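# Move red foam blocks from the desks into the door tote

## Task

Collect each red foam block sitting on any desk in the room and place it inside the tote near the door, wholly within its rim, with no other object inside or resting on the tote. Nothing newly ends up on the floor, every carton stays standing on its desk, and the robot must not tip or finish leaning. Blocks count only if they stay put without the robot holding them. Finish with the gripper open and the robot moved away.

## Robot and tools

ROBOT. A Hello Robot Stretch 3 with one arm: a two-wheeled base (0.33 m long, 0.34 m wide), a lift on a mast, and a telescoping arm pointing out of the robot's RIGHT side, ending in a wrist (yaw, pitch, roll) and a two-finger gripper. The base cannot strafe, so to move the gripper forward or back you drive the base. On-the-spot turns pivot about the wheel midpoint, 0.05 m behind the front edge; with the arm retracted and wrist folded the swept radius is 0.28 m, but an unfolded level wrist reaches past that.

FRAMES. Base frame: origin on the floor between the drive wheels, x forward, y left, z up. hand_pose is reported in it, at the point where closed fingertips meet. Odometry frame is the base frame at scene start; heading is positive to the left, -3.142 to 3.142.

execute_actions takes "actions", a list run in order (empty list = just report state and images). Each action is {"robot": ..., "steps": n, "until": ...}; steps 1 to 450 at 30 per second; {"steps": n} alone waits. "robot" is one command, a list of up to 8 commands run one after another (each may be {"pause_s": s}, up to 15 s), or {"stop": true}, which brakes everything and clears the queue. A command may hold:
- "base": exactly one of {"translate_m": d} (offset in metres from where the base is when that command begins, forward positive, |d| at most 1) or {"rotate_rad": d} (offset turn in radians, counter-clockwise/left positive, |d| at most 3.2).
- "joints": absolute targets by name; unnamed joints keep their goals. lift_m 0 to 1.1 (arm height, m); arm_m 0 to 0.52 (extension, m); wrist_yaw_rad -1.345 to 4.42 (0 along the arm, positive toward the front, 3.0 folded over the base); wrist_pitch_rad -1.57 to 0.451 (0 level, negative tips fingers down); wrist_roll_rad -2.911 to 2.911 (0 fingers side by side); gripper_m -0.089 to 0.179 (larger is wider; real fingertip gap is 0.007 m less when nearly shut, 0.025 m less when wide, zero below 0.007); head_pan_rad -3.953 to 1.73 (0 forward, positive left, -1.57 faces the arm); head_tilt_rad -1.53 to 0.419 (negative down).
- "contact_limits": {"arm_m": e}, effort percent 1 to 100 at which the arm's motion halts; lower is gentler, too low halts immediately. It applies until the next arm_m command.
Motions start together and keep running across later actions and while you think. A new command overrides at once and discards an older queue's remaining items. Within a queue the next item starts only after everything before ended "done" (gripper and base may also proceed on "off_target"); other endings drop the rest. One invalid or out-of-range number rejects the entire call.
"until" ends an action early. {"robot": {"status": "ended"}} fires when nothing reports moving and no queue runs; use it with steps 450 to wait for completion. You can also compare fields, e.g. {"robot": {"lift_m": [">", 0.3]}}, with =, !=, <, <=, >, >=; statuses take a word or ["!=", "moving"]. {"any": {"status": "ended"}} fires when any one motion or the queue ends.

zoom_image: {"camera": one of "head_camera", "nav_camera", "wrist_camera", "region": [x0, y0, x1, y1]} in pixels of that camera's latest image, top-left origin, at most 504x504. head_camera and nav_camera ride on the head (pan/tilt move them); wrist_camera is on the gripper.

finished_scene: {"scene": number} ends the current scene irreversibly after the robot holds the last command; only call it once everything has stopped.

RESULTS. base_status shows progress as (travelled of goal). joint_goals, joint_status and measured_speeds list each joint. Status words: moving, done (within tolerance; don't wait for exact equality), off_target (came to rest short, may still push), contact_stop (lift or arm met resistance and went slack until commanded again), time_out, stopped, not_commanded, torque_fault (a wrist servo overloaded and went limp for 10 s, refusing goals). "refused:" and "dropped:" lines name the failed goal (actions/commands counted from 0); "replaced:" is informational. robot.on_its_own appears when the robot changed a goal itself, a joint is slack or off, a motor rests outside its normal effort, or base_tilt has shifted 3 degrees or more from the start (a lean). lidar_m: 12 distances from the base origin, 30-degree sectors starting dead ahead going counter-clockwise (4th left, 7th behind, 10th right), plane 0.17 m up, so it sees desk legs, not tops. wrist_depth_mm and head_depth_mm: 7x7 grids of median depth. motor_effort is percent, positive toward higher joint values, peak in brackets; readings are noisy and biased. Camera calibration lines give K and T_world_to_cam in the base frame.

SPEED. Full base speed (0.30 m/s, 1.9 rad/s) only with lift_m under 0.30, arm_m under 0.03 and wrist_yaw_rad over 2.54; otherwise 0.10 m/s and 0.63 rad/s.

GRIPPING. Close to a gripper_m below the block's width (smaller squeezes harder); open to at least 0.02 above the touching value to release. Neither reading nor "done" proves a hold; check images. To re-squeeze, send a different value.

AVOID. Fold or unfold the wrist only with lift_m 0.32 to 0.95, pitch -0.4, roll near 0; once folded the lift may drop to 0.25. With yaw below -0.4 keep pitch at -0.5 or lower. Pushing into something rigid with the gripper above about 0.45 m can tip the robot, more so with a raised contact limit or a repeat push after contact_stop. Don't drive while gripping or pressing on something fixed; if the base snags, reverse the last move in small steps, pull the gripper free, and lower lift_m to about 0.2 if still tilted. Don't drop, slam or hard-push objects, knock cartons over, or put anything else in the tote. Objects may occasionally be nudged by outside disturbances.

Each tool is called after ">>>" by a JSON object that holds its "method" and its "body", one argument or row to a line.

## Session

>>> {"method": "execute_actions", "body": {
  "actions": []
}}

Scene clock: 0.00 s.
robot.base_odometry: x=+0.000 y=+0.000 heading=+0.000 (m, m, rad; robot's odometry frame)
robot.turned_by_wheels: +0.000 (rad since the last result)
robot.turned_by_imu: +0.000 (rad since the last result)
robot.base_tilt: forward=-0.2 right=+0.9 (deg)
robot.lidar_m: 1.77 1.61 1.33 1.70 2.20 2.18 2.41 1.87 1.73 2.53 1.99 1.87
robot.head_depth_mm: 2044 2526 2492 2541 2562 2552 2189 / 2032 2372 2370 2404 2393 2437 2214 / 2039 2144 2145 2175 2177 2175 2113 / 1936 1955 1957 1958 1970 1976 2001 / 1808 1782 1807 1819 1817 1835 1841 / 1689 1669 1697 1674 1687 1704 1702 / 1561 1556 1555 1579 1578 1580 1583
robot.base_status: not_commanded
robot.joint_positions: lift_m=+0.375 arm_m=+0.001 wrist_yaw_rad=+3.038 wrist_pitch_rad=-0.381 wrist_roll_rad=+0.013 gripper_m=+0.037 head_pan_rad=+0.014 head_tilt_rad=-0.021
robot.joint_goals: lift_m=+0.375 arm_m=+0.001 wrist_yaw_rad=+3.038 wrist_pitch_rad=-0.381 wrist_roll_rad=+0.013 gripper_m=+0.037 head_pan_rad=+0.014 head_tilt_rad=-0.021
robot.joint_status: lift_m=not_commanded arm_m=not_commanded wrist_yaw_rad=not_commanded wrist_pitch_rad=not_commanded wrist_roll_rad=not_commanded gripper_m=not_commanded head_pan_rad=not_commanded head_tilt_rad=not_commanded
robot.measured_speeds: translate_m=+0.000 rotate_rad=+0.000 lift_m=+0.000 arm_m=+0.000 wrist_yaw_rad=+0.000 wrist_pitch_rad=+0.000 wrist_roll_rad=+0.000 head_pan_rad=+0.000 head_tilt_rad=+0.000
robot: refusals=0 queue=idle queue_left=0
robot.motor_effort: left_wheel=+0 right_wheel=+0 lift_m=+31 arm_m=-1 wrist_yaw_rad=+0 wrist_pitch_rad=+6 wrist_roll_rad=+0 gripper_m=+0 head_pan_rad=+0 head_tilt_rad=+1 (%)
robot.hand_pose: x=+0.0025 y=+0.0815 z=+0.3962 quat_wxyz=(+0.171, +0.704, +0.097, +0.682) (m; robot's base frame)
robot.wrist_depth_mm: - - - - - - - / - - - - - - - / - - - - - - - / 934 918 895 909 894 869 856 / 744 737 - 735 743 718 719 / 619 616 - 604 589 601 603 / 535 529 - 547 517 521 517
pictures: head_camera (sideways: a quarter turn clockwise sets it upright), nav_camera (sideways: a quarter turn counterclockwise sets it upright), wrist_camera
Images, in order (width x height): head_camera 896x504, nav_camera 672x504, wrist_camera 644x364.

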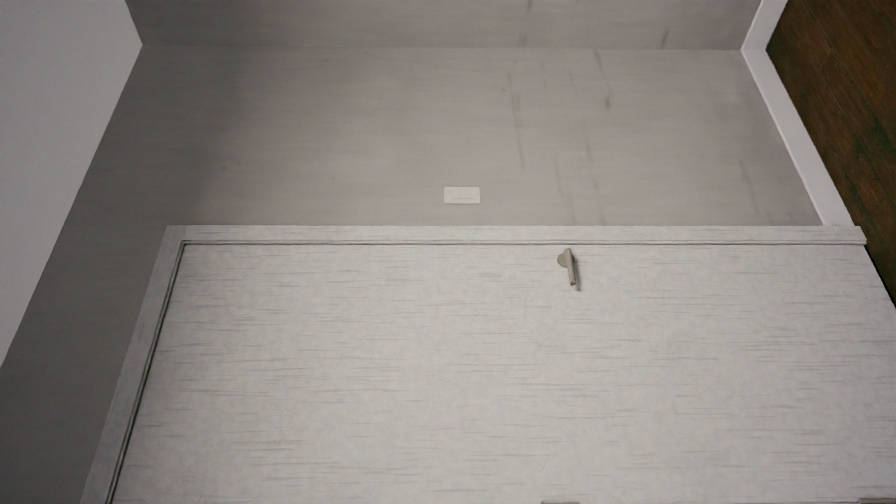

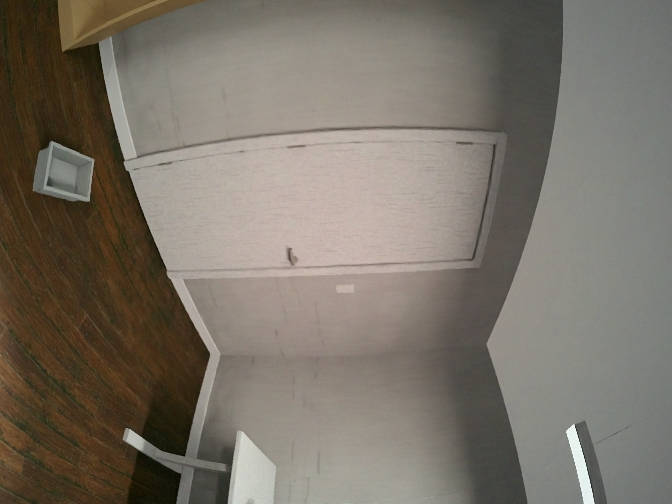

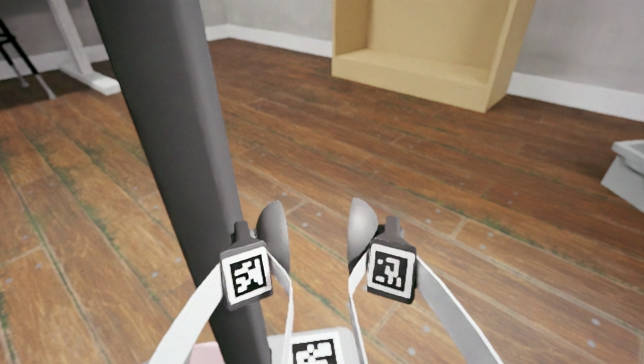

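>>> {"method": "execute_actions", "body": {
  "actions": [
    {"robot":{"joints":{"head_pan_rad":0.7,"head_tilt_rad":-0.6}},"steps":450,"until":{"robot":{"status":"ended"}}}
  ]
}}

>>> {"method": "execute_actions", "body": {
  "actions": [
    {"robot":{"joints":{"head_pan_rad":-1.0,"head_tilt_rad":-0.5}},"steps":450,"until":{"robot":{"status":"ended"}}}
  ]
}}

>>> {"method": "execute_actions", "body": {
  "actions": [
    {"robot":{"joints":{"head_pan_rad":-2.2}},"steps":450,"until":{"robot":{"status":"ended"}}}
  ]
}}

>>> {"method": "execute_actions", "body": {
  "actions": [
    {"robot":{"joints":{"head_pan_rad":-3.5}},"steps":450,"until":{"robot":{"status":"ended"}}}
  ]
}}

Scene clock: 10.53 s.
robot.base_odometry: x=+0.000 y=+0.000 heading=+0.000 (m, m, rad; robot's odometry frame)
robot.turned_by_wheels: +0.000 (rad since the last result)
robot.turned_by_imu: +0.001 (rad since the last result)
robot.base_tilt: forward=-0.1 right=+0.8 (deg)
robot.lidar_m: 1.77 1.62 1.33 1.69 2.21 2.18 2.42 1.87 1.73 2.53 1.99 1.87
robot.head_depth_mm: 1340 1476 1641 1872 1761 1473 1240 / 1354 1492 1655 1863 1771 1416 1238 / 1342 1498 1653 1864 1778 1437 1244 / 1352 1490 1667 1889 1794 1468 1248 / 1360 1485 1664 1821 1743 1482 1246 / 1317 1442 1449 1799 1712 1477 1252 / 1317 1444 1602 1836 1726 1481 1244
robot.base_status: not_commanded
robot.joint_positions: lift_m=+0.375 arm_m=+0.001 wrist_yaw_rad=+3.038 wrist_pitch_rad=-0.381 wrist_roll_rad=+0.013 gripper_m=+0.037 head_pan_rad=+0.693 head_tilt_rad=-0.592
robot.joint_goals: lift_m=+0.375 arm_m=+0.001 wrist_yaw_rad=+3.038 wrist_pitch_rad=-0.381 wrist_roll_rad=+0.013 gripper_m=+0.037 head_pan_rad=+0.700 head_tilt_rad=-0.600
robot.joint_status: lift_m=not_commanded arm_m=not_commanded wrist_yaw_rad=not_commanded wrist_pitch_rad=not_commanded wrist_roll_rad=not_commanded gripper_m=not_commanded head_pan_rad=done head_tilt_rad=done
robot.measured_speeds: translate_m=+0.000 rotate_rad=+0.000 lift_m=+0.000 arm_m=+0.000 wrist_yaw_rad=+0.000 wrist_pitch_rad=+0.000 wrist_roll_rad=+0.000 head_pan_rad=+0.000 head_tilt_rad=+0.000
robot: refusals=0 queue=done queue_left=0
robot.motor_effort: left_wheel=-1(0) right_wheel=+0(1) lift_m=+31(31) arm_m=-2(0) wrist_yaw_rad=+0(0) wrist_pitch_rad=+6(6) wrist_roll_rad=+0(0) gripper_m=+0(1) head_pan_rad=+4(52) head_tilt_rad=-3(23) (%)
robot.hand_pose: x=+0.0025 y=+0.0815 z=+0.3962 quat_wxyz=(+0.171, +0.704, +0.097, +0.682) (m; robot's base frame)
robot.wrist_depth_mm: - - - - - - - / - - - - - - - / - - - - - - - / 909 912 895 924 886 893 846 / 736 743 - 722 734 730 710 / 610 613 - 605 588 603 604 / 526 528 - 548 525 524 523
pictures: head_camera (sideways: a quarter turn clockwise sets it upright), nav_camera (sideways: a quarter turn counterclockwise sets it upright), wrist_camera
camera_calibration (this result's frames):
head_camera: T_world_to_cam=[[-0.454502, -0.386282, -0.802629, 1.06685], [-0.669945, 0.742078, 0.0222264, -0.0203499], [0.587028, 0.547819, -0.596064, 0.729585], [0, 0, 0, 1]] pos_world=[0.0429642, 0.0275248, 1.29162]
nav_camera: T_world_to_cam=[[0.483517, 0.337722, 0.807561, -1.01007], [0.647048, -0.759238, -0.0698987, 0.135218], [0.589525, 0.556328, -0.585627, 0.708308], [0, 0, 0, 1]] pos_world=[-0.01667, 0.0497354, 1.23995]
wrist_camera: T_world_to_cam=[[0.987811, -0.154464, -0.0192336, 0.0176183], [-0.1012, -0.543419, -0.833339, 0.407735], [0.118269, 0.825128, -0.552427, 0.313894], [0, 0, 0, 1]] pos_world=[-0.0132647, -0.0347109, 0.513524]
Images, in order (width x height): head_camera 896x504, nav_camera 672x504, wrist_camera 644x364.

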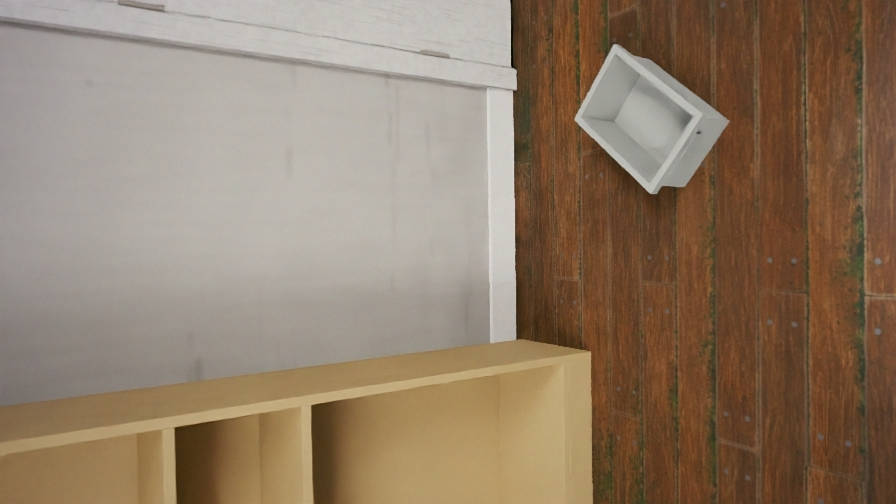

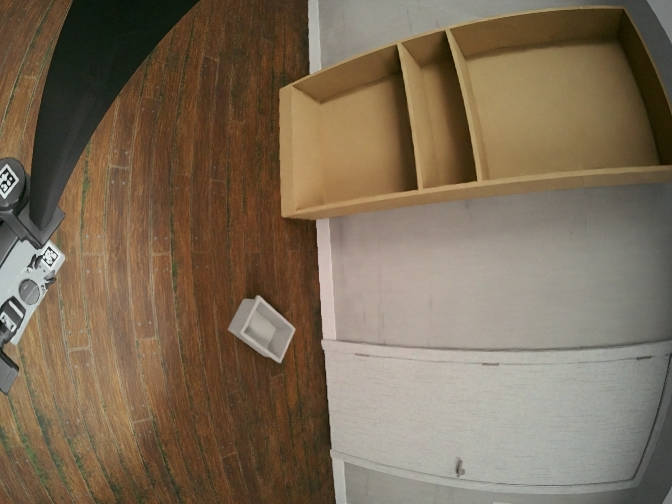

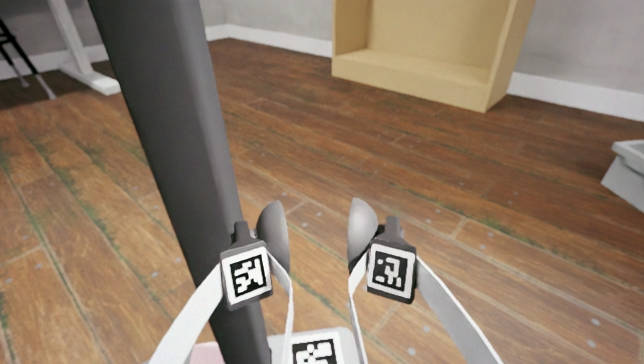

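Scene clock: 11.93 s.
robot.base_odometry: x=+0.000 y=+0.000 heading=+0.000 (m, m, rad; robot's odometry frame)
robot.turned_by_wheels: +0.000 (rad since the last result)
robot.turned_by_imu: +0.000 (rad since the last result)
robot.base_tilt: forward=-0.1 right=+0.9 (deg)
robot.lidar_m: 1.77 1.62 1.34 1.69 2.20 2.17 2.41 1.87 1.73 2.53 1.99 1.87
robot.head_depth_mm: 1996 2155 1883 2482 1938 1557 1303 / 1977 2174 1655 2502 1941 1576 1303 / 1941 2120 1637 2496 1957 1576 1315 / 1940 2094 1609 2456 1980 1565 1303 / 1909 2075 1588 2435 1978 1586 1313 / 1885 2063 1584 2432 1969 1592 1309 / 1870 2049 1825 2364 1984 1594 1315
robot.base_status: not_commanded
robot.joint_positions: lift_m=+0.375 arm_m=+0.001 wrist_yaw_rad=+3.038 wrist_pitch_rad=-0.381 wrist_roll_rad=+0.013 gripper_m=+0.037 head_pan_rad=-0.993 head_tilt_rad=-0.508
robot.joint_goals: lift_m=+0.375 arm_m=+0.001 wrist_yaw_rad=+3.038 wrist_pitch_rad=-0.381 wrist_roll_rad=+0.013 gripper_m=+0.037 head_pan_rad=-1.000 head_tilt_rad=-0.500
robot.joint_status: lift_m=not_commanded arm_m=not_commanded wrist_yaw_rad=not_commanded wrist_pitch_rad=not_commanded wrist_roll_rad=not_commanded gripper_m=not_commanded head_pan_rad=done head_tilt_rad=done
robot.measured_speeds: translate_m=+0.000 rotate_rad=+0.000 lift_m=+0.000 arm_m=+0.000 wrist_yaw_rad=+0.000 wrist_pitch_rad=+0.000 wrist_roll_rad=+0.000 head_pan_rad=+0.000 head_tilt_rad=+0.000
robot: refusals=0 queue=done queue_left=0
robot.motor_effort: left_wheel=+0(0) right_wheel=+0(0) lift_m=+31(31) arm_m=-1(1) wrist_yaw_rad=-1(1) wrist_pitch_rad=+6(6) wrist_roll_rad=+0(0) gripper_m=+1(0) head_pan_rad=-5(58) head_tilt_rad=+3(8) (%)
robot.hand_pose: x=+0.0025 y=+0.0815 z=+0.3962 quat_wxyz=(+0.171, +0.704, +0.097, +0.682) (m; robot's base frame)
robot.wrist_depth_mm: - - - - - - - / - - - - - - - / - - - - - - - / 913 908 912 897 892 889 828 / 741 735 - 723 736 713 723 / 620 616 - 605 594 600 604 / 526 530 - 544 521 516 514
pictures: head_camera (sideways: a quarter turn clockwise sets it upright), nav_camera (sideways: a quarter turn counterclockwise sets it upright), wrist_camera
camera_calibration (this result's frames):
head_camera: T_world_to_cam=[[-0.293492, 0.437152, -0.850153, 1.12783], [0.812952, 0.582033, 0.0186345, -0.0247217], [0.502963, -0.685665, -0.526206, 0.639212], [0, 0, 0, 1]] pos_world=[0.0296055, -0.0403585, 1.29564]
nav_camera: T_world_to_cam=[[0.241719, -0.460094, 0.854333, -1.06958], [-0.825121, -0.560782, -0.0685509, 0.142452], [0.510634, -0.688358, -0.515185, 0.617142], [0, 0, 0, 1]] pos_world=[0.0609441, 0.01259, 1.24149]
wrist_camera: T_world_to_cam=[[0.987811, -0.154464, -0.0192337, 0.0176184], [-0.1012, -0.543419, -0.833339, 0.407735], [0.118269, 0.825128, -0.552427, 0.313895], [0, 0, 0, 1]] pos_world=[-0.0132647, -0.0347109, 0.513524]
Images, in order (width x height): head_camera 896x504, nav_camera 672x504, wrist_camera 644x364.

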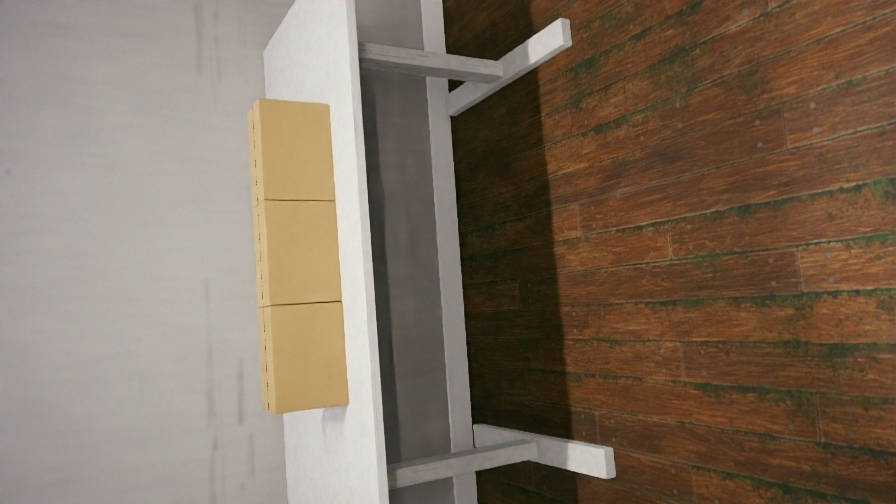

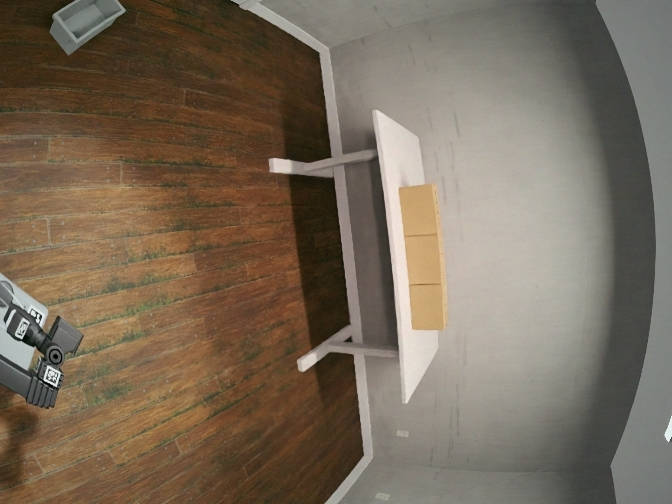

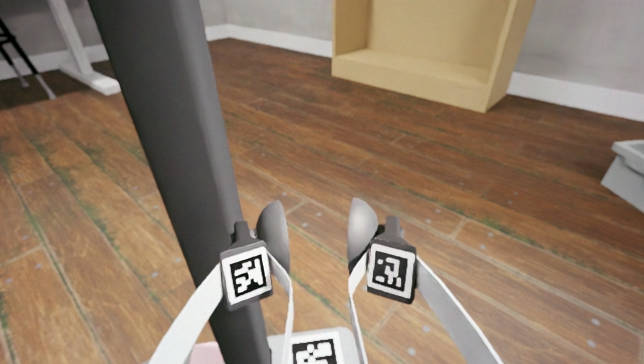

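Scene clock: 13.10 s.
robot.base_odometry: x=+0.000 y=+0.000 heading=+0.000 (m, m, rad; robot's odometry frame)
robot.turned_by_wheels: +0.000 (rad since the last result)
robot.turned_by_imu: +0.000 (rad since the last result)
robot.base_tilt: forward=-0.1 right=+0.9 (deg)
robot.lidar_m: 1.77 1.61 1.33 1.70 2.20 2.17 2.41 1.87 1.73 2.54 1.98 1.87
robot.head_depth_mm: 1767 1325 2101 2282 1951 1544 1299 / 1810 1347 2149 2332 1947 1557 1304 / 1860 1395 2218 2400 1980 1563 1306 / 1907 2007 1788 2333 1964 1569 1316 / 1946 2112 2303 2528 1958 1580 1315 / 1986 2165 2423 2533 1982 1592 1310 / 2077 2241 2510 2654 2003 1592 1316
robot.base_status: not_commanded
robot.joint_positions: lift_m=+0.375 arm_m=+0.001 wrist_yaw_rad=+3.038 wrist_pitch_rad=-0.381 wrist_roll_rad=+0.013 gripper_m=+0.037 head_pan_rad=-2.193 head_tilt_rad=-0.508
robot.joint_goals: lift_m=+0.375 arm_m=+0.001 wrist_yaw_rad=+3.038 wrist_pitch_rad=-0.381 wrist_roll_rad=+0.013 gripper_m=+0.037 head_pan_rad=-2.200 head_tilt_rad=-0.500
robot.joint_status: lift_m=not_commanded arm_m=not_commanded wrist_yaw_rad=not_commanded wrist_pitch_rad=not_commanded wrist_roll_rad=not_commanded gripper_m=not_commanded head_pan_rad=done head_tilt_rad=done
robot.measured_speeds: translate_m=+0.000 rotate_rad=+0.000 lift_m=+0.000 arm_m=+0.000 wrist_yaw_rad=+0.000 wrist_pitch_rad=+0.000 wrist_roll_rad=+0.000 head_pan_rad=+0.000 head_tilt_rad=+0.000
robot: refusals=0 queue=done queue_left=0
robot.motor_effort: left_wheel=+0(1) right_wheel=+0(0) lift_m=+31(31) arm_m=-1(1) wrist_yaw_rad=+0(0) wrist_pitch_rad=+6(6) wrist_roll_rad=+0(0) gripper_m=+0(0) head_pan_rad=-4(57) head_tilt_rad=+3(3) (%)
robot.hand_pose: x=+0.0025 y=+0.0815 z=+0.3962 quat_wxyz=(+0.171, +0.704, +0.097, +0.682) (m; robot's base frame)
robot.wrist_depth_mm: - - - - - - - / - - - - - - - / - - - - - - - / 899 920 892 905 898 885 826 / 751 740 - 734 742 716 718 / 611 610 - 602 584 601 598 / 528 530 - 550 519 522 514
pictures: head_camera (sideways: a quarter turn clockwise sets it upright), nav_camera (sideways: a quarter turn counterclockwise sets it upright), wrist_camera
camera_calibration (this result's frames):
head_camera: T_world_to_cam=[[0.301087, 0.431947, -0.850158, 1.12421], [0.83706, -0.546794, 0.0186342, -0.0248682], [-0.456812, -0.717243, -0.526198, 0.645057], [0, 0, 0, 1]] pos_world=[-0.0229981, -0.0365325, 1.29564]
nav_camera: T_world_to_cam=[[-0.341231, -0.392006, 0.854338, -1.06603], [-0.821663, 0.565837, -0.0685507, 0.14243], [-0.456543, -0.725369, -0.515177, 0.623032], [0, 0, 0, 1]] pos_world=[0.0377075, -0.046555, 1.24149]
Images, in order (width x height): head_camera 896x504, nav_camera 672x504, wrist_camera 644x364.

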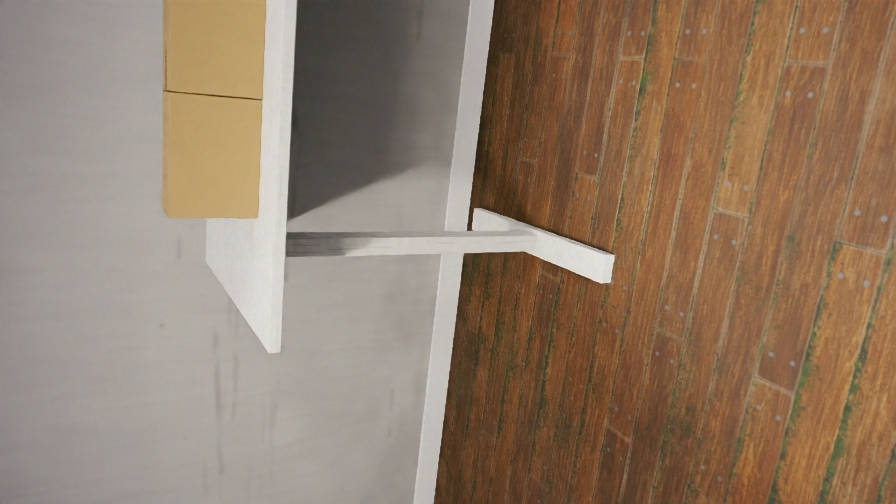

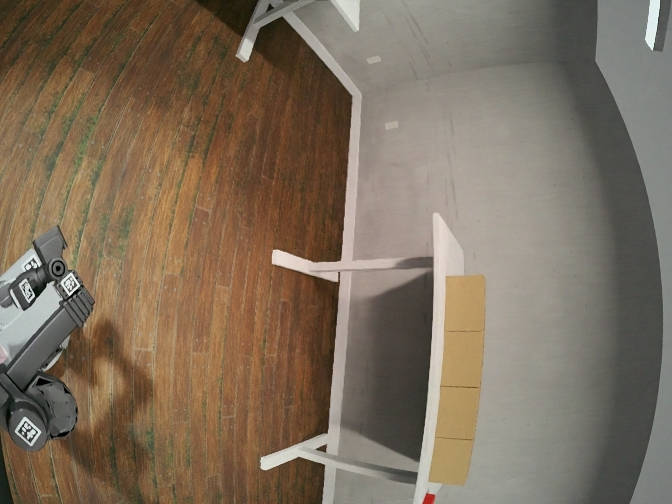

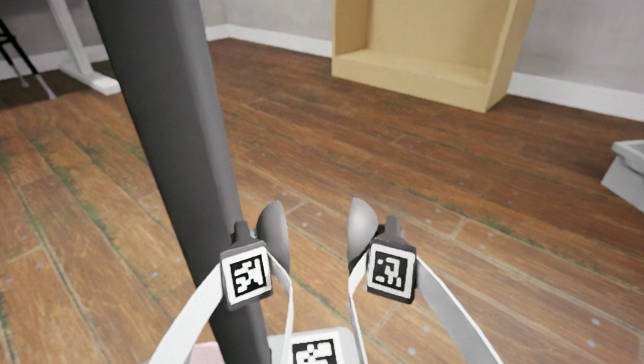

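Scene clock: 14.33 s.
robot.base_odometry: x=+0.000 y=+0.000 heading=+0.000 (m, m, rad; robot's odometry frame)
robot.turned_by_wheels: +0.000 (rad since the last result)
robot.turned_by_imu: +0.000 (rad since the last result)
robot.base_tilt: forward=-0.1 right=+0.9 (deg)
robot.lidar_m: 1.77 1.61 1.33 1.70 2.20 2.17 2.41 1.87 1.73 2.53 1.99 1.86
robot.head_depth_mm: 2113 2271 1765 2570 1960 1565 1301 / 2209 2376 2232 2640 1970 1572 1302 / 2324 2540 2674 2513 1976 1574 1306 / 2455 2711 2937 2666 1972 1564 1307 / 2649 2880 3156 2669 1975 1567 1305 / 2731 2905 3100 2706 2008 1581 1311 / 2467 2591 2704 2662 1979 1581 1316
robot.base_status: not_commanded
robot.joint_positions: lift_m=+0.375 arm_m=+0.001 wrist_yaw_rad=+3.038 wrist_pitch_rad=-0.381 wrist_roll_rad=+0.013 gripper_m=+0.037 head_pan_rad=-3.493 head_tilt_rad=-0.508
robot.joint_goals: lift_m=+0.375 arm_m=+0.001 wrist_yaw_rad=+3.038 wrist_pitch_rad=-0.381 wrist_roll_rad=+0.013 gripper_m=+0.037 head_pan_rad=-3.500 head_tilt_rad=-0.500
robot.joint_status: lift_m=not_commanded arm_m=not_commanded wrist_yaw_rad=not_commanded wrist_pitch_rad=not_commanded wrist_roll_rad=not_commanded gripper_m=not_commanded head_pan_rad=done head_tilt_rad=done
robot.measured_speeds: translate_m=+0.000 rotate_rad=+0.000 lift_m=+0.000 arm_m=+0.000 wrist_yaw_rad=+0.000 wrist_pitch_rad=+0.000 wrist_roll_rad=+0.000 head_pan_rad=+0.000 head_tilt_rad=+0.000
robot: refusals=0 queue=done queue_left=0
robot.motor_effort: left_wheel=-1(0) right_wheel=+0(0) lift_m=+31(31) arm_m=-1(1) wrist_yaw_rad=+0(0) wrist_pitch_rad=+6(6) wrist_roll_rad=+0(0) gripper_m=+0(0) head_pan_rad=-5(55) head_tilt_rad=+2(2) (%)
robot.hand_pose: x=+0.0025 y=+0.0815 z=+0.3962 quat_wxyz=(+0.171, +0.704, +0.097, +0.682) (m; robot's base frame)
robot.wrist_depth_mm: - - - - - - - / - - - - - - - / - - - - - - - / 923 910 907 905 902 903 846 / 734 741 - 724 743 725 706 / 613 614 - 608 587 605 604 / 527 532 - 547 521 523 515
pictures: head_camera (sideways: a quarter turn clockwise sets it upright), nav_camera (sideways: a quarter turn counterclockwise sets it upright), wrist_camera
camera_calibration (this result's frames):
head_camera: T_world_to_cam=[[0.496745, -0.17457, -0.850158, 1.12301], [-0.302956, -0.952822, 0.0186341, -0.017914], [-0.813303, 0.248305, -0.526197, 0.64723], [0, 0, 0, 1]] pos_world=[-0.0368848, 0.0182654, 1.29564]
nav_camera: T_world_to_cam=[[-0.468998, 0.223935, 0.854338, -1.06525], [0.325424, 0.94308, -0.0685507, 0.135433], [-0.821061, 0.245872, -0.515176, 0.625254], [0, 0, 0, 1]] pos_world=[-0.0303036, -0.042909, 1.24149]
Images, in order (width x height): head_camera 896x504, nav_camera 672x504, wrist_camera 644x364.

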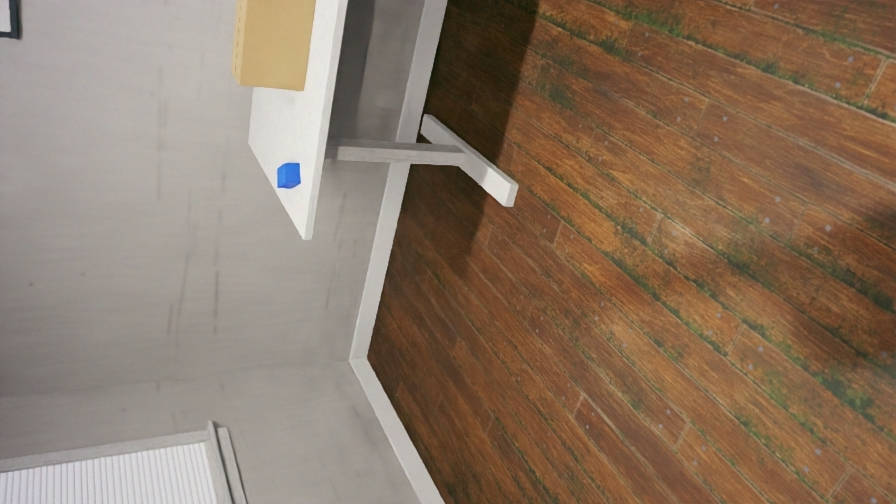

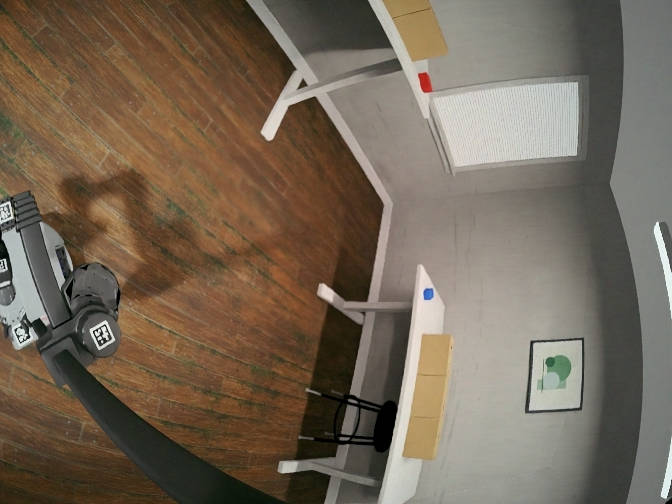

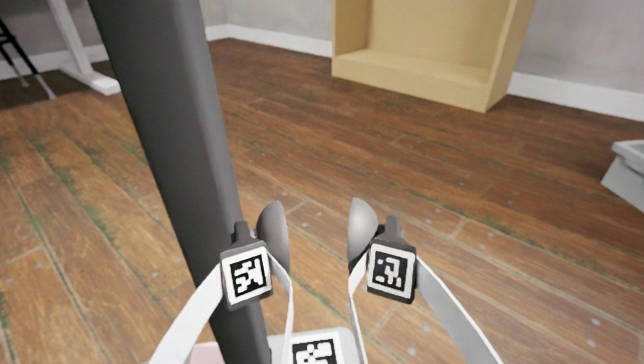

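>>> {"method": "execute_actions", "body": {
  "actions": [
    {"robot":{"joints":{"head_pan_rad":-2.85,"head_tilt_rad":-0.3}},"steps":450,"until":{"robot":{"status":"ended"}}}
  ]
}}

>>> {"method": "execute_actions", "body": {
  "actions": [
    {"robot":{"joints":{"head_pan_rad":-3.95,"head_tilt_rad":-0.3}},"steps":450,"until":{"robot":{"status":"ended"}}}
  ]
}}

>>> {"method": "execute_actions", "body": {
  "actions": [
    {"robot":{"joints":{"head_pan_rad":1.73,"head_tilt_rad":-0.3}},"steps":450,"until":{"robot":{"status":"ended"}}}
  ]
}}

Scene clock: 24.43 s.
robot.base_odometry: x=+0.000 y=+0.000 heading=+0.000 (m, m, rad; robot's odometry frame)
robot.turned_by_wheels: +0.000 (rad since the last result)
robot.turned_by_imu: +0.001 (rad since the last result)
robot.base_tilt: forward=-0.2 right=+0.9 (deg)
robot.lidar_m: 1.77 1.61 1.33 1.69 2.20 2.18 2.41 1.87 1.73 2.54 1.99 1.87
robot.head_depth_mm: 2328 2461 2614 2793 2623 1941 1510 / 2189 2311 2532 2654 2650 1918 1516 / 2120 2263 2347 2526 2588 1901 1529 / 2052 2141 1978 1973 2336 1954 1516 / 1959 2070 1533 2283 2453 1916 1512 / 1886 1971 1449 2180 2301 1918 1509 / 1827 1911 1469 2083 2203 1952 1524
robot.base_status: not_commanded
robot.joint_positions: lift_m=+0.375 arm_m=+0.001 wrist_yaw_rad=+3.038 wrist_pitch_rad=-0.381 wrist_roll_rad=+0.013 gripper_m=+0.037 head_pan_rad=-2.857 head_tilt_rad=-0.310
robot.joint_goals: lift_m=+0.375 arm_m=+0.001 wrist_yaw_rad=+3.038 wrist_pitch_rad=-0.381 wrist_roll_rad=+0.013 gripper_m=+0.037 head_pan_rad=-2.850 head_tilt_rad=-0.300
robot.joint_status: lift_m=not_commanded arm_m=not_commanded wrist_yaw_rad=not_commanded wrist_pitch_rad=not_commanded wrist_roll_rad=not_commanded gripper_m=not_commanded head_pan_rad=done head_tilt_rad=done
robot.measured_speeds: translate_m=+0.000 rotate_rad=+0.000 lift_m=+0.000 arm_m=+0.000 wrist_yaw_rad=+0.000 wrist_pitch_rad=+0.000 wrist_roll_rad=+0.000 head_pan_rad=+0.000 head_tilt_rad=+0.000
robot: refusals=0 queue=done queue_left=0
robot.motor_effort: left_wheel=+0(0) right_wheel=+1(0) lift_m=+31(31) arm_m=-2(1) wrist_yaw_rad=-1(0) wrist_pitch_rad=+6(6) wrist_roll_rad=+0(0) gripper_m=+0(0) head_pan_rad=+5(52) head_tilt_rad=+4(13) (%)
robot.hand_pose: x=+0.0025 y=+0.0815 z=+0.3962 quat_wxyz=(+0.171, +0.704, +0.097, +0.682) (m; robot's base frame)
robot.wrist_depth_mm: - - - - - - - / - - - - - - - / - - - - - - - / 918 922 901 890 880 903 854 / 744 733 - 727 747 728 713 / 610 612 - 612 592 608 603 / 529 531 - 544 518 521 515
pictures: head_camera (sideways: a quarter turn clockwise sets it upright), nav_camera (sideways: a quarter turn counterclockwise sets it upright), wrist_camera
camera_calibration (this result's frames):
head_camera: T_world_to_cam=[[0.333616, 0.104763, -0.93687, 1.23713], [0.324492, -0.945838, 0.00978432, -0.0102237], [-0.885102, -0.307271, -0.349541, 0.417795], [0, 0, 0, 1]] pos_world=[-0.0396169, -0.0108992, 1.30516]
nav_camera: T_world_to_cam=[[-0.339971, -0.0483849, 0.93919, -1.17674], [-0.310476, 0.948456, -0.0635248, 0.132786], [-0.887707, -0.313192, -0.33747, 0.394417], [0, 0, 0, 1]] pos_world=[-0.00870426, -0.0593496, 1.24672]
wrist_camera: T_world_to_cam=[[0.987811, -0.154464, -0.0192336, 0.0176183], [-0.1012, -0.543419, -0.833339, 0.407735], [0.118269, 0.825128, -0.552427, 0.313894], [0, 0, 0, 1]] pos_world=[-0.0132647, -0.0347109, 0.513524]
Images, in order (width x height): head_camera 896x504, nav_camera 672x504, wrist_camera 644x364.

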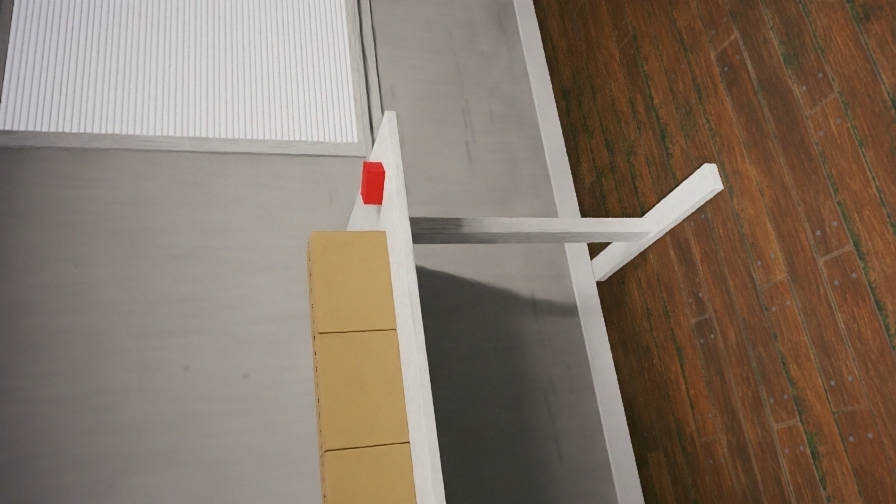

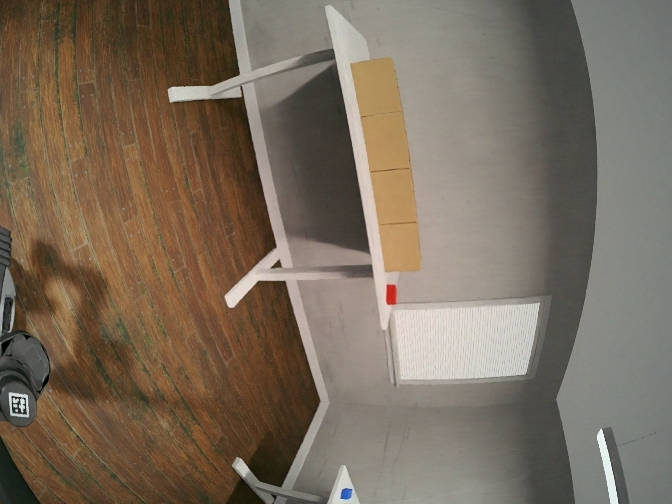

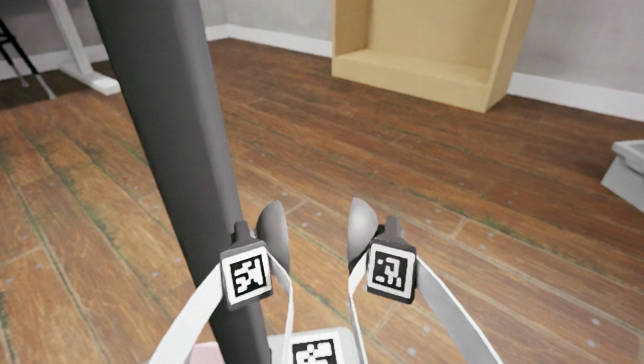

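Scene clock: 25.57 s.
robot.base_odometry: x=+0.000 y=+0.000 heading=+0.000 (m, m, rad; robot's odometry frame)
robot.turned_by_wheels: +0.000 (rad since the last result)
robot.turned_by_imu: +0.000 (rad since the last result)
robot.base_tilt: forward=-0.1 right=+0.9 (deg)
robot.lidar_m: 1.77 1.61 1.33 1.69 2.20 2.18 2.41 1.86 1.73 2.54 1.99 1.87
robot.head_depth_mm: - - - - - - - / 2145 2244 - - - - - / 2161 2268 2388 1879 2674 1929 1524 / 2159 2280 2416 1882 2508 1939 1517 / 2189 2320 2414 1909 2651 1940 1526 / 2218 2349 2492 2114 2582 1941 1528 / 2232 2388 2506 2352 2553 1950 1535
robot.base_status: not_commanded
robot.joint_positions: lift_m=+0.375 arm_m=+0.001 wrist_yaw_rad=+3.038 wrist_pitch_rad=-0.381 wrist_roll_rad=+0.013 gripper_m=+0.037 head_pan_rad=-3.932 head_tilt_rad=-0.310
robot.joint_goals: lift_m=+0.375 arm_m=+0.001 wrist_yaw_rad=+3.038 wrist_pitch_rad=-0.381 wrist_roll_rad=+0.013 gripper_m=+0.037 head_pan_rad=-3.950 head_tilt_rad=-0.300
robot.joint_status: lift_m=not_commanded arm_m=not_commanded wrist_yaw_rad=not_commanded wrist_pitch_rad=not_commanded wrist_roll_rad=not_commanded gripper_m=not_commanded head_pan_rad=done head_tilt_rad=done
robot.measured_speeds: translate_m=+0.000 rotate_rad=+0.000 lift_m=+0.000 arm_m=+0.000 wrist_yaw_rad=+0.000 wrist_pitch_rad=+0.000 wrist_roll_rad=+0.000 head_pan_rad=+0.000 head_tilt_rad=+0.000
robot: refusals=0 queue=done queue_left=0
robot.motor_effort: left_wheel=+0(0) right_wheel=+0(1) lift_m=+32(32) arm_m=-1(1) wrist_yaw_rad=+0(0) wrist_pitch_rad=+6(6) wrist_roll_rad=+0(0) gripper_m=+0(0) head_pan_rad=-5(57) head_tilt_rad=+3(4) (%)
robot.hand_pose: x=+0.0025 y=+0.0815 z=+0.3962 quat_wxyz=(+0.171, +0.704, +0.097, +0.682) (m; robot's base frame)
robot.wrist_depth_mm: - - - - - - - / - - - - - - - / - - - - - - - / 914 921 909 925 908 879 831 / 745 729 - 737 741 718 712 / 610 615 - 611 593 606 603 / 532 525 - 552 524 524 509
pictures: head_camera (sideways: a quarter turn clockwise sets it upright), nav_camera (sideways: a quarter turn counterclockwise sets it upright), wrist_camera
camera_calibration (this result's frames):
head_camera: T_world_to_cam=[[0.25087, -0.243335, -0.936938, 1.23772], [-0.677161, -0.73577, 0.00977537, -0.00410194], [-0.691749, 0.632005, -0.34936, 0.416379], [0, 0, 0, 1]] pos_world=[-0.0252552, 0.0350089, 1.30517]
nav_camera: T_world_to_cam=[[-0.204322, 0.275772, 0.939256, -1.17765], [0.686131, 0.7247, -0.0635186, 0.126698], [-0.698195, 0.631475, -0.337288, 0.393023], [0, 0, 0, 1]] pos_world=[-0.0531451, -0.0152387, 1.24673]
wrist_camera: T_world_to_cam=[[0.987811, -0.154464, -0.0192337, 0.0176184], [-0.1012, -0.543419, -0.833339, 0.407735], [0.118269, 0.825128, -0.552427, 0.313894], [0, 0, 0, 1]] pos_world=[-0.0132647, -0.0347109, 0.513524]
Images, in order (width x height): head_camera 896x504, nav_camera 672x504, wrist_camera 644x364.

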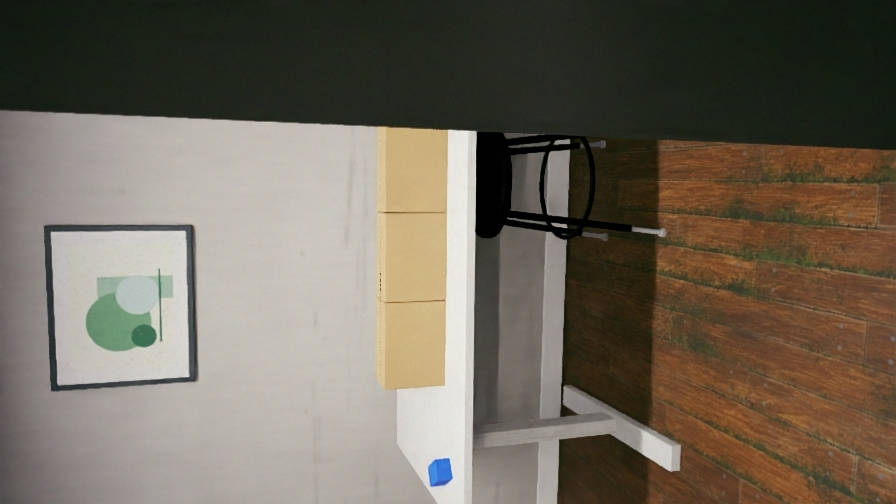

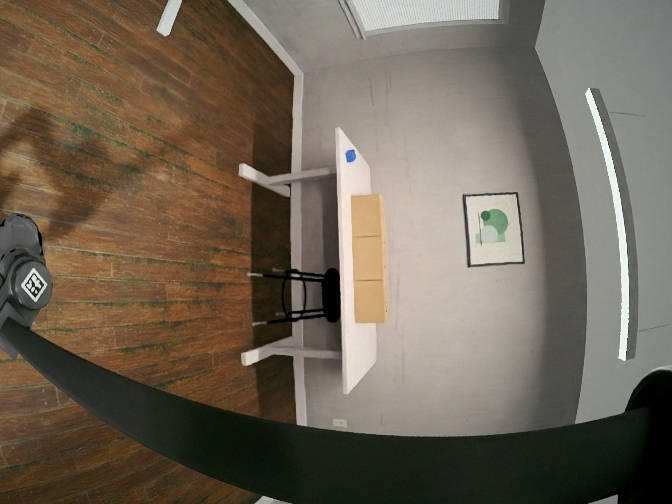

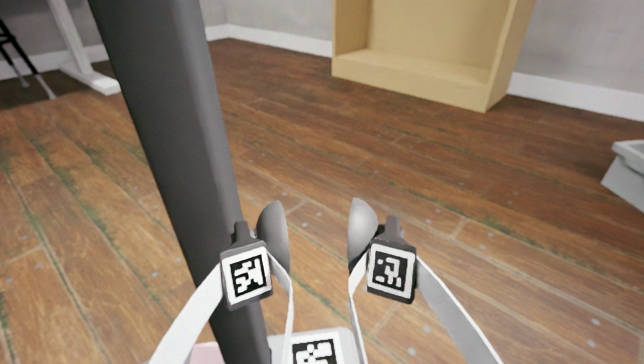

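Scene clock: 28.70 s.
robot.base_odometry: x=+0.000 y=+0.000 heading=+0.000 (m, m, rad; robot's odometry frame)
robot.turned_by_wheels: +0.000 (rad since the last result)
robot.turned_by_imu: +0.001 (rad since the last result)
robot.base_tilt: forward=+0.0 right=+0.8 (deg)
robot.lidar_m: 1.77 1.61 1.33 1.69 2.20 2.18 2.41 1.87 1.73 2.53 1.99 1.86
robot.head_depth_mm: 1872 1922 2014 2110 2122 1837 1518 / 2083 2178 2268 2364 2412 1919 1517 / 2372 2476 2637 2807 2669 1933 1526 / 2552 2672 2809 2938 2677 1923 1524 / 2387 2515 2630 2806 2664 1937 1529 / 2296 2364 2477 2673 2677 2042 1569 / 2187 - - - - - -
robot.base_status: not_commanded
robot.joint_positions: lift_m=+0.375 arm_m=+0.001 wrist_yaw_rad=+3.038 wrist_pitch_rad=-0.381 wrist_roll_rad=+0.013 gripper_m=+0.037 head_pan_rad=+1.723 head_tilt_rad=-0.310
robot.joint_goals: lift_m=+0.375 arm_m=+0.001 wrist_yaw_rad=+3.038 wrist_pitch_rad=-0.381 wrist_roll_rad=+0.013 gripper_m=+0.037 head_pan_rad=+1.730 head_tilt_rad=-0.300
robot.joint_status: lift_m=not_commanded arm_m=not_commanded wrist_yaw_rad=not_commanded wrist_pitch_rad=not_commanded wrist_roll_rad=not_commanded gripper_m=not_commanded head_pan_rad=done head_tilt_rad=done
robot.measured_speeds: translate_m=+0.000 rotate_rad=+0.000 lift_m=+0.000 arm_m=+0.000 wrist_yaw_rad=+0.000 wrist_pitch_rad=+0.000 wrist_roll_rad=+0.000 head_pan_rad=+0.000 head_tilt_rad=+0.000
robot: refusals=0 queue=done queue_left=0
robot.motor_effort: left_wheel=-1(0) right_wheel=-1(0) lift_m=+31(31) arm_m=-1(1) wrist_yaw_rad=+0(0) wrist_pitch_rad=+6(6) wrist_roll_rad=+0(0) gripper_m=+0(0) head_pan_rad=+5(57) head_tilt_rad=+3(3) (%)
robot.hand_pose: x=+0.0025 y=+0.0815 z=+0.3962 quat_wxyz=(+0.171, +0.704, +0.097, +0.682) (m; robot's base frame)
robot.wrist_depth_mm: - - - - - - - / - - - - - - - / - - - - - - - / 924 931 900 913 889 894 842 / 723 726 - 730 737 713 724 / 613 614 - 605 589 605 603 / 530 527 - 548 520 517 520
pictures: head_camera (sideways: a quarter turn clockwise sets it upright), nav_camera (sideways: a quarter turn counterclockwise sets it upright), wrist_camera
camera_calibration (this result's frames):
head_camera: T_world_to_cam=[[0.0597471, -0.344129, -0.93702, 1.23899], [-0.980395, -0.196802, 0.00976457, -0.00223815], [-0.187768, 0.918065, -0.34914, 0.413019], [0, 0, 0, 1]] pos_world=[0.00133117, 0.0467542, 1.30518]
nav_camera: T_world_to_cam=[[-0.00302317, 0.342986, 0.939336, -1.17898], [0.981136, 0.182586, -0.0635112, 0.124889], [-0.193293, 0.921424, -0.337068, 0.389657], [0, 0, 0, 1]] pos_world=[-0.0507796, 0.0225325, 1.24674]
wrist_camera: T_world_to_cam=[[0.987811, -0.154464, -0.0192335, 0.0176184], [-0.1012, -0.543419, -0.833339, 0.407735], [0.118269, 0.825128, -0.552427, 0.313895], [0, 0, 0, 1]] pos_world=[-0.0132647, -0.0347109, 0.513524]
Images, in order (width x height): head_camera 896x504, nav_camera 672x504, wrist_camera 644x364.

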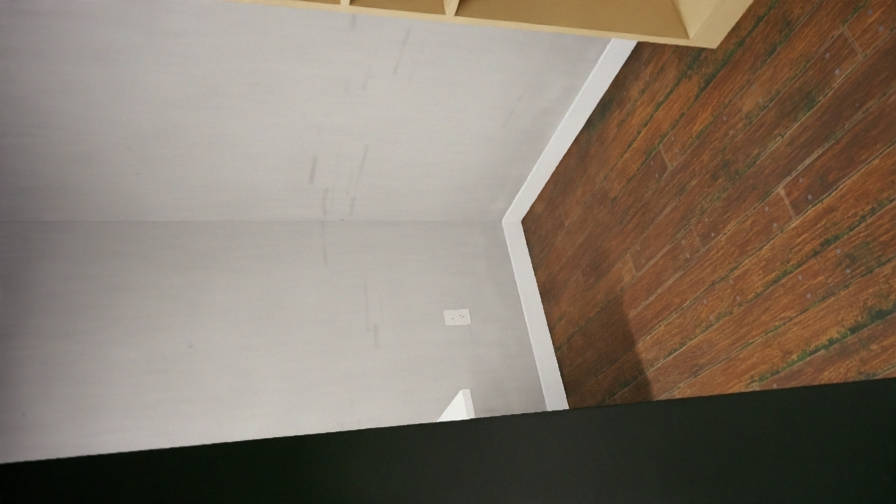

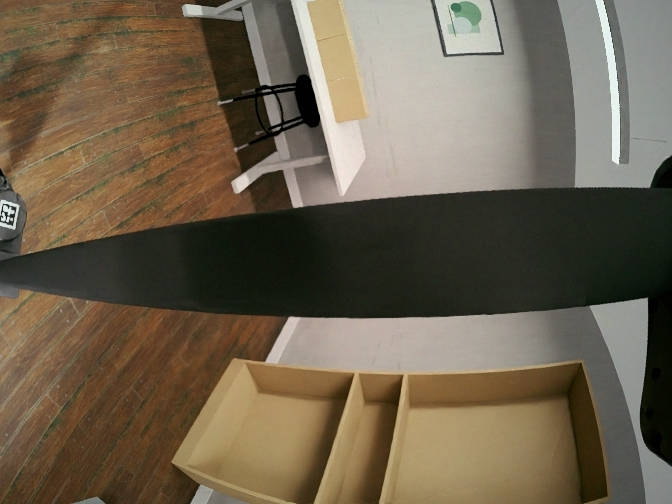

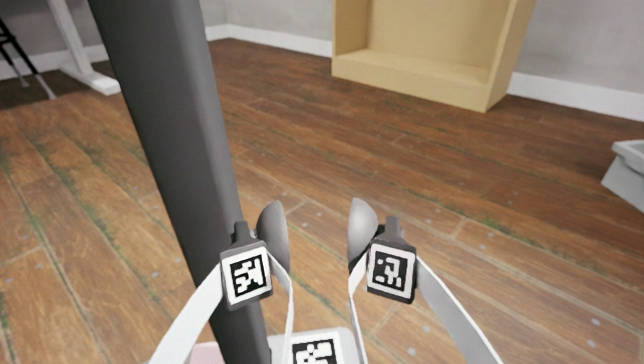

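>>> {"method": "execute_actions", "body": {
  "actions": [
    {"robot":[{"base":{"rotate_rad":-2.40},"joints":{"lift_m":0.28,"head_pan_rad":-1.57,"head_tilt_rad":-0.6}},{"base":{"translate_m":1.0}},{"base":{"rotate_rad":1.57}},{"joints":{"lift_m":0.9}},{"joints":{"lift_m":1.1,"wrist_yaw_rad":0,"wrist_pitch_rad":-0.9,"gripper_m":0.12}},{"joints":{"arm_m":0.45}}],"steps":450,"until":{"robot":{"status":"ended"}}},
    {"steps":450,"until":{"robot":{"status":"ended"}}}
  ]
}}

Scene clock: 79.87 s.
robot.base_odometry: x=-0.737 y=-0.676 heading=-0.830 (m, m, rad; robot's odometry frame)
robot.turned_by_wheels: -0.830 (rad since the last result)
robot.turned_by_imu: -0.822 (rad since the last result)
robot.base_tilt: forward=+0.0 right=+1.0 (deg)
robot.lidar_m: 1.79 2.27 2.66 2.32 2.68 2.11 2.08 1.09 1.20 1.17 0.78 1.74
robot.head_depth_mm: 967 652 659 605 473 1420 1239 / - 679 711 607 474 1414 1245 / - - 760 609 476 1423 1240 / 978 1064 805 612 477 1434 1241 / 980 677 669 615 479 1485 1247 / 992 685 588 602 481 1442 1222 / 995 1068 548 595 483 1363 1250
robot.base_status: done (rotate_rad +1.5699 of +1.5700)
robot.joint_positions: lift_m=+1.100 arm_m=+0.450 wrist_yaw_rad=+0.000 wrist_pitch_rad=-0.912 wrist_roll_rad=+0.013 gripper_m=+0.120 head_pan_rad=-1.563 head_tilt_rad=-0.593
robot.joint_goals: lift_m=+1.100 arm_m=+0.450 wrist_yaw_rad=+0.000 wrist_pitch_rad=-0.900 wrist_roll_rad=+0.013 gripper_m=+0.120 head_pan_rad=-1.570 head_tilt_rad=-0.600
robot.joint_status: lift_m=done arm_m=done wrist_yaw_rad=done wrist_pitch_rad=done wrist_roll_rad=not_commanded gripper_m=done head_pan_rad=done head_tilt_rad=done
robot.measured_speeds: translate_m=+0.000 rotate_rad=+0.000 lift_m=+0.000 arm_m=+0.000 wrist_yaw_rad=+0.000 wrist_pitch_rad=+0.000 wrist_roll_rad=+0.000 head_pan_rad=+0.000 head_tilt_rad=+0.000
robot: refusals=0 queue=done queue_left=0
robot.motor_effort: left_wheel=-5(16) right_wheel=+4(12) lift_m=+37(40) arm_m=+5(5) wrist_yaw_rad=+0(3) wrist_pitch_rad=+5(6) wrist_roll_rad=+0(0) gripper_m=+1(83) head_pan_rad=-6(57) head_tilt_rad=-2(16) (%)
robot.hand_pose: x=-0.0216 y=-0.7324 z=+1.0211 quat_wxyz=(+0.631, +0.309, -0.639, -0.314) (m; robot's base frame)
robot.wrist_depth_mm: 320 322 322 135 104 87 74 / 297 290 296 164 121 98 82 / 101 269 270 209 144 112 92 / 107 137 248 247 177 132 105 / 117 142 231 231 230 152 121 / 130 147 217 216 218 173 144 / 139 199 204 204 204 205 169
pictures: head_camera (sideways: a quarter turn clockwise sets it upright), nav_camera (sideways: a quarter turn counterclockwise sets it upright), wrist_camera
camera_calibration (this result's frames):
head_camera: T_world_to_cam=[[-0.0114031, 0.597291, -0.801943, 1.06325], [0.998552, 0.0489697, 0.0222742, -0.0305899], [0.0525751, -0.800528, -0.596985, 0.734043], [0, 0, 0, 1]] pos_world=[0.00407756, -0.04595, 1.29156]
nav_camera: T_world_to_cam=[[-0.0445571, -0.589026, 0.806885, -1.00597], [-0.997346, -0.0203275, -0.0699136, 0.145268], [0.0575828, -0.807859, -0.586556, 0.712762], [0, 0, 0, 1]] pos_world=[0.0590169, -0.013779, 1.23993]
wrist_camera: T_world_to_cam=[[-0.998469, 0.0545148, 0.00935776, 0.00864994], [0.0448399, 0.896818, -0.440122, 1.14025], [-0.0323854, -0.439029, -0.897889, 0.757196], [0, 0, 0, 1]] pos_world=[-0.0179701, -0.690641, 1.18165]
Images, in order (width x height): head_camera 896x504, nav_camera 672x504, wrist_camera 644x364.

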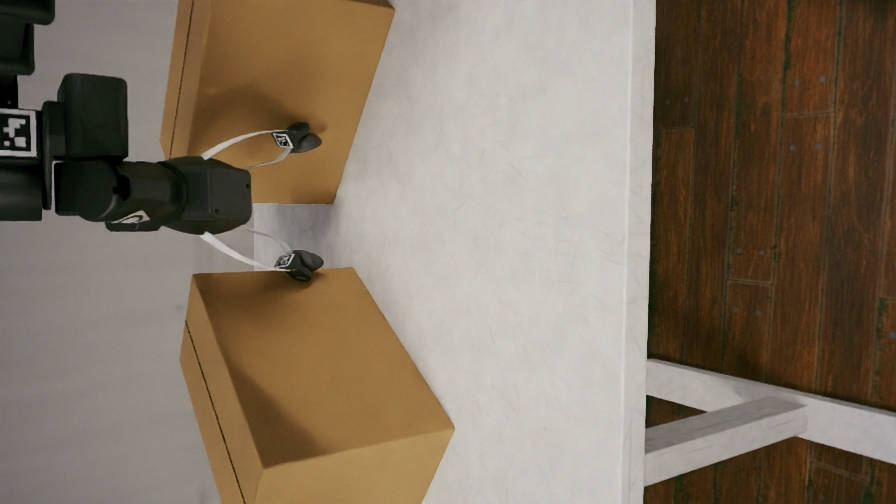

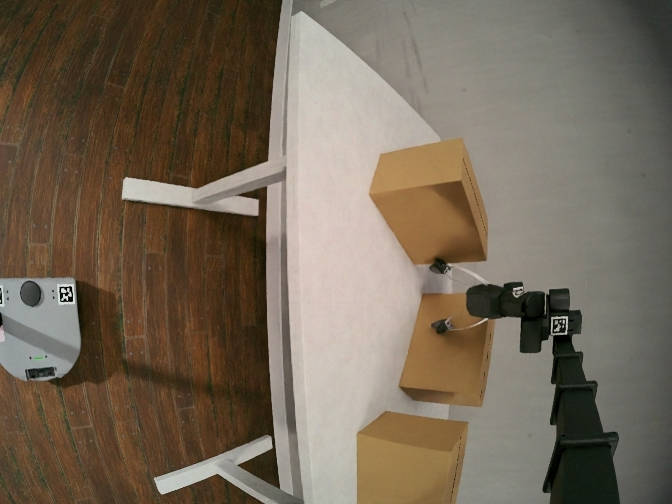

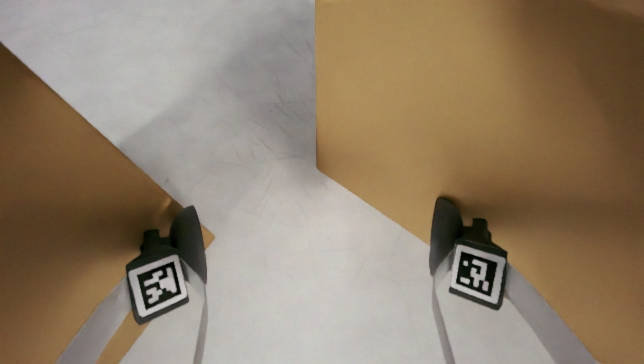

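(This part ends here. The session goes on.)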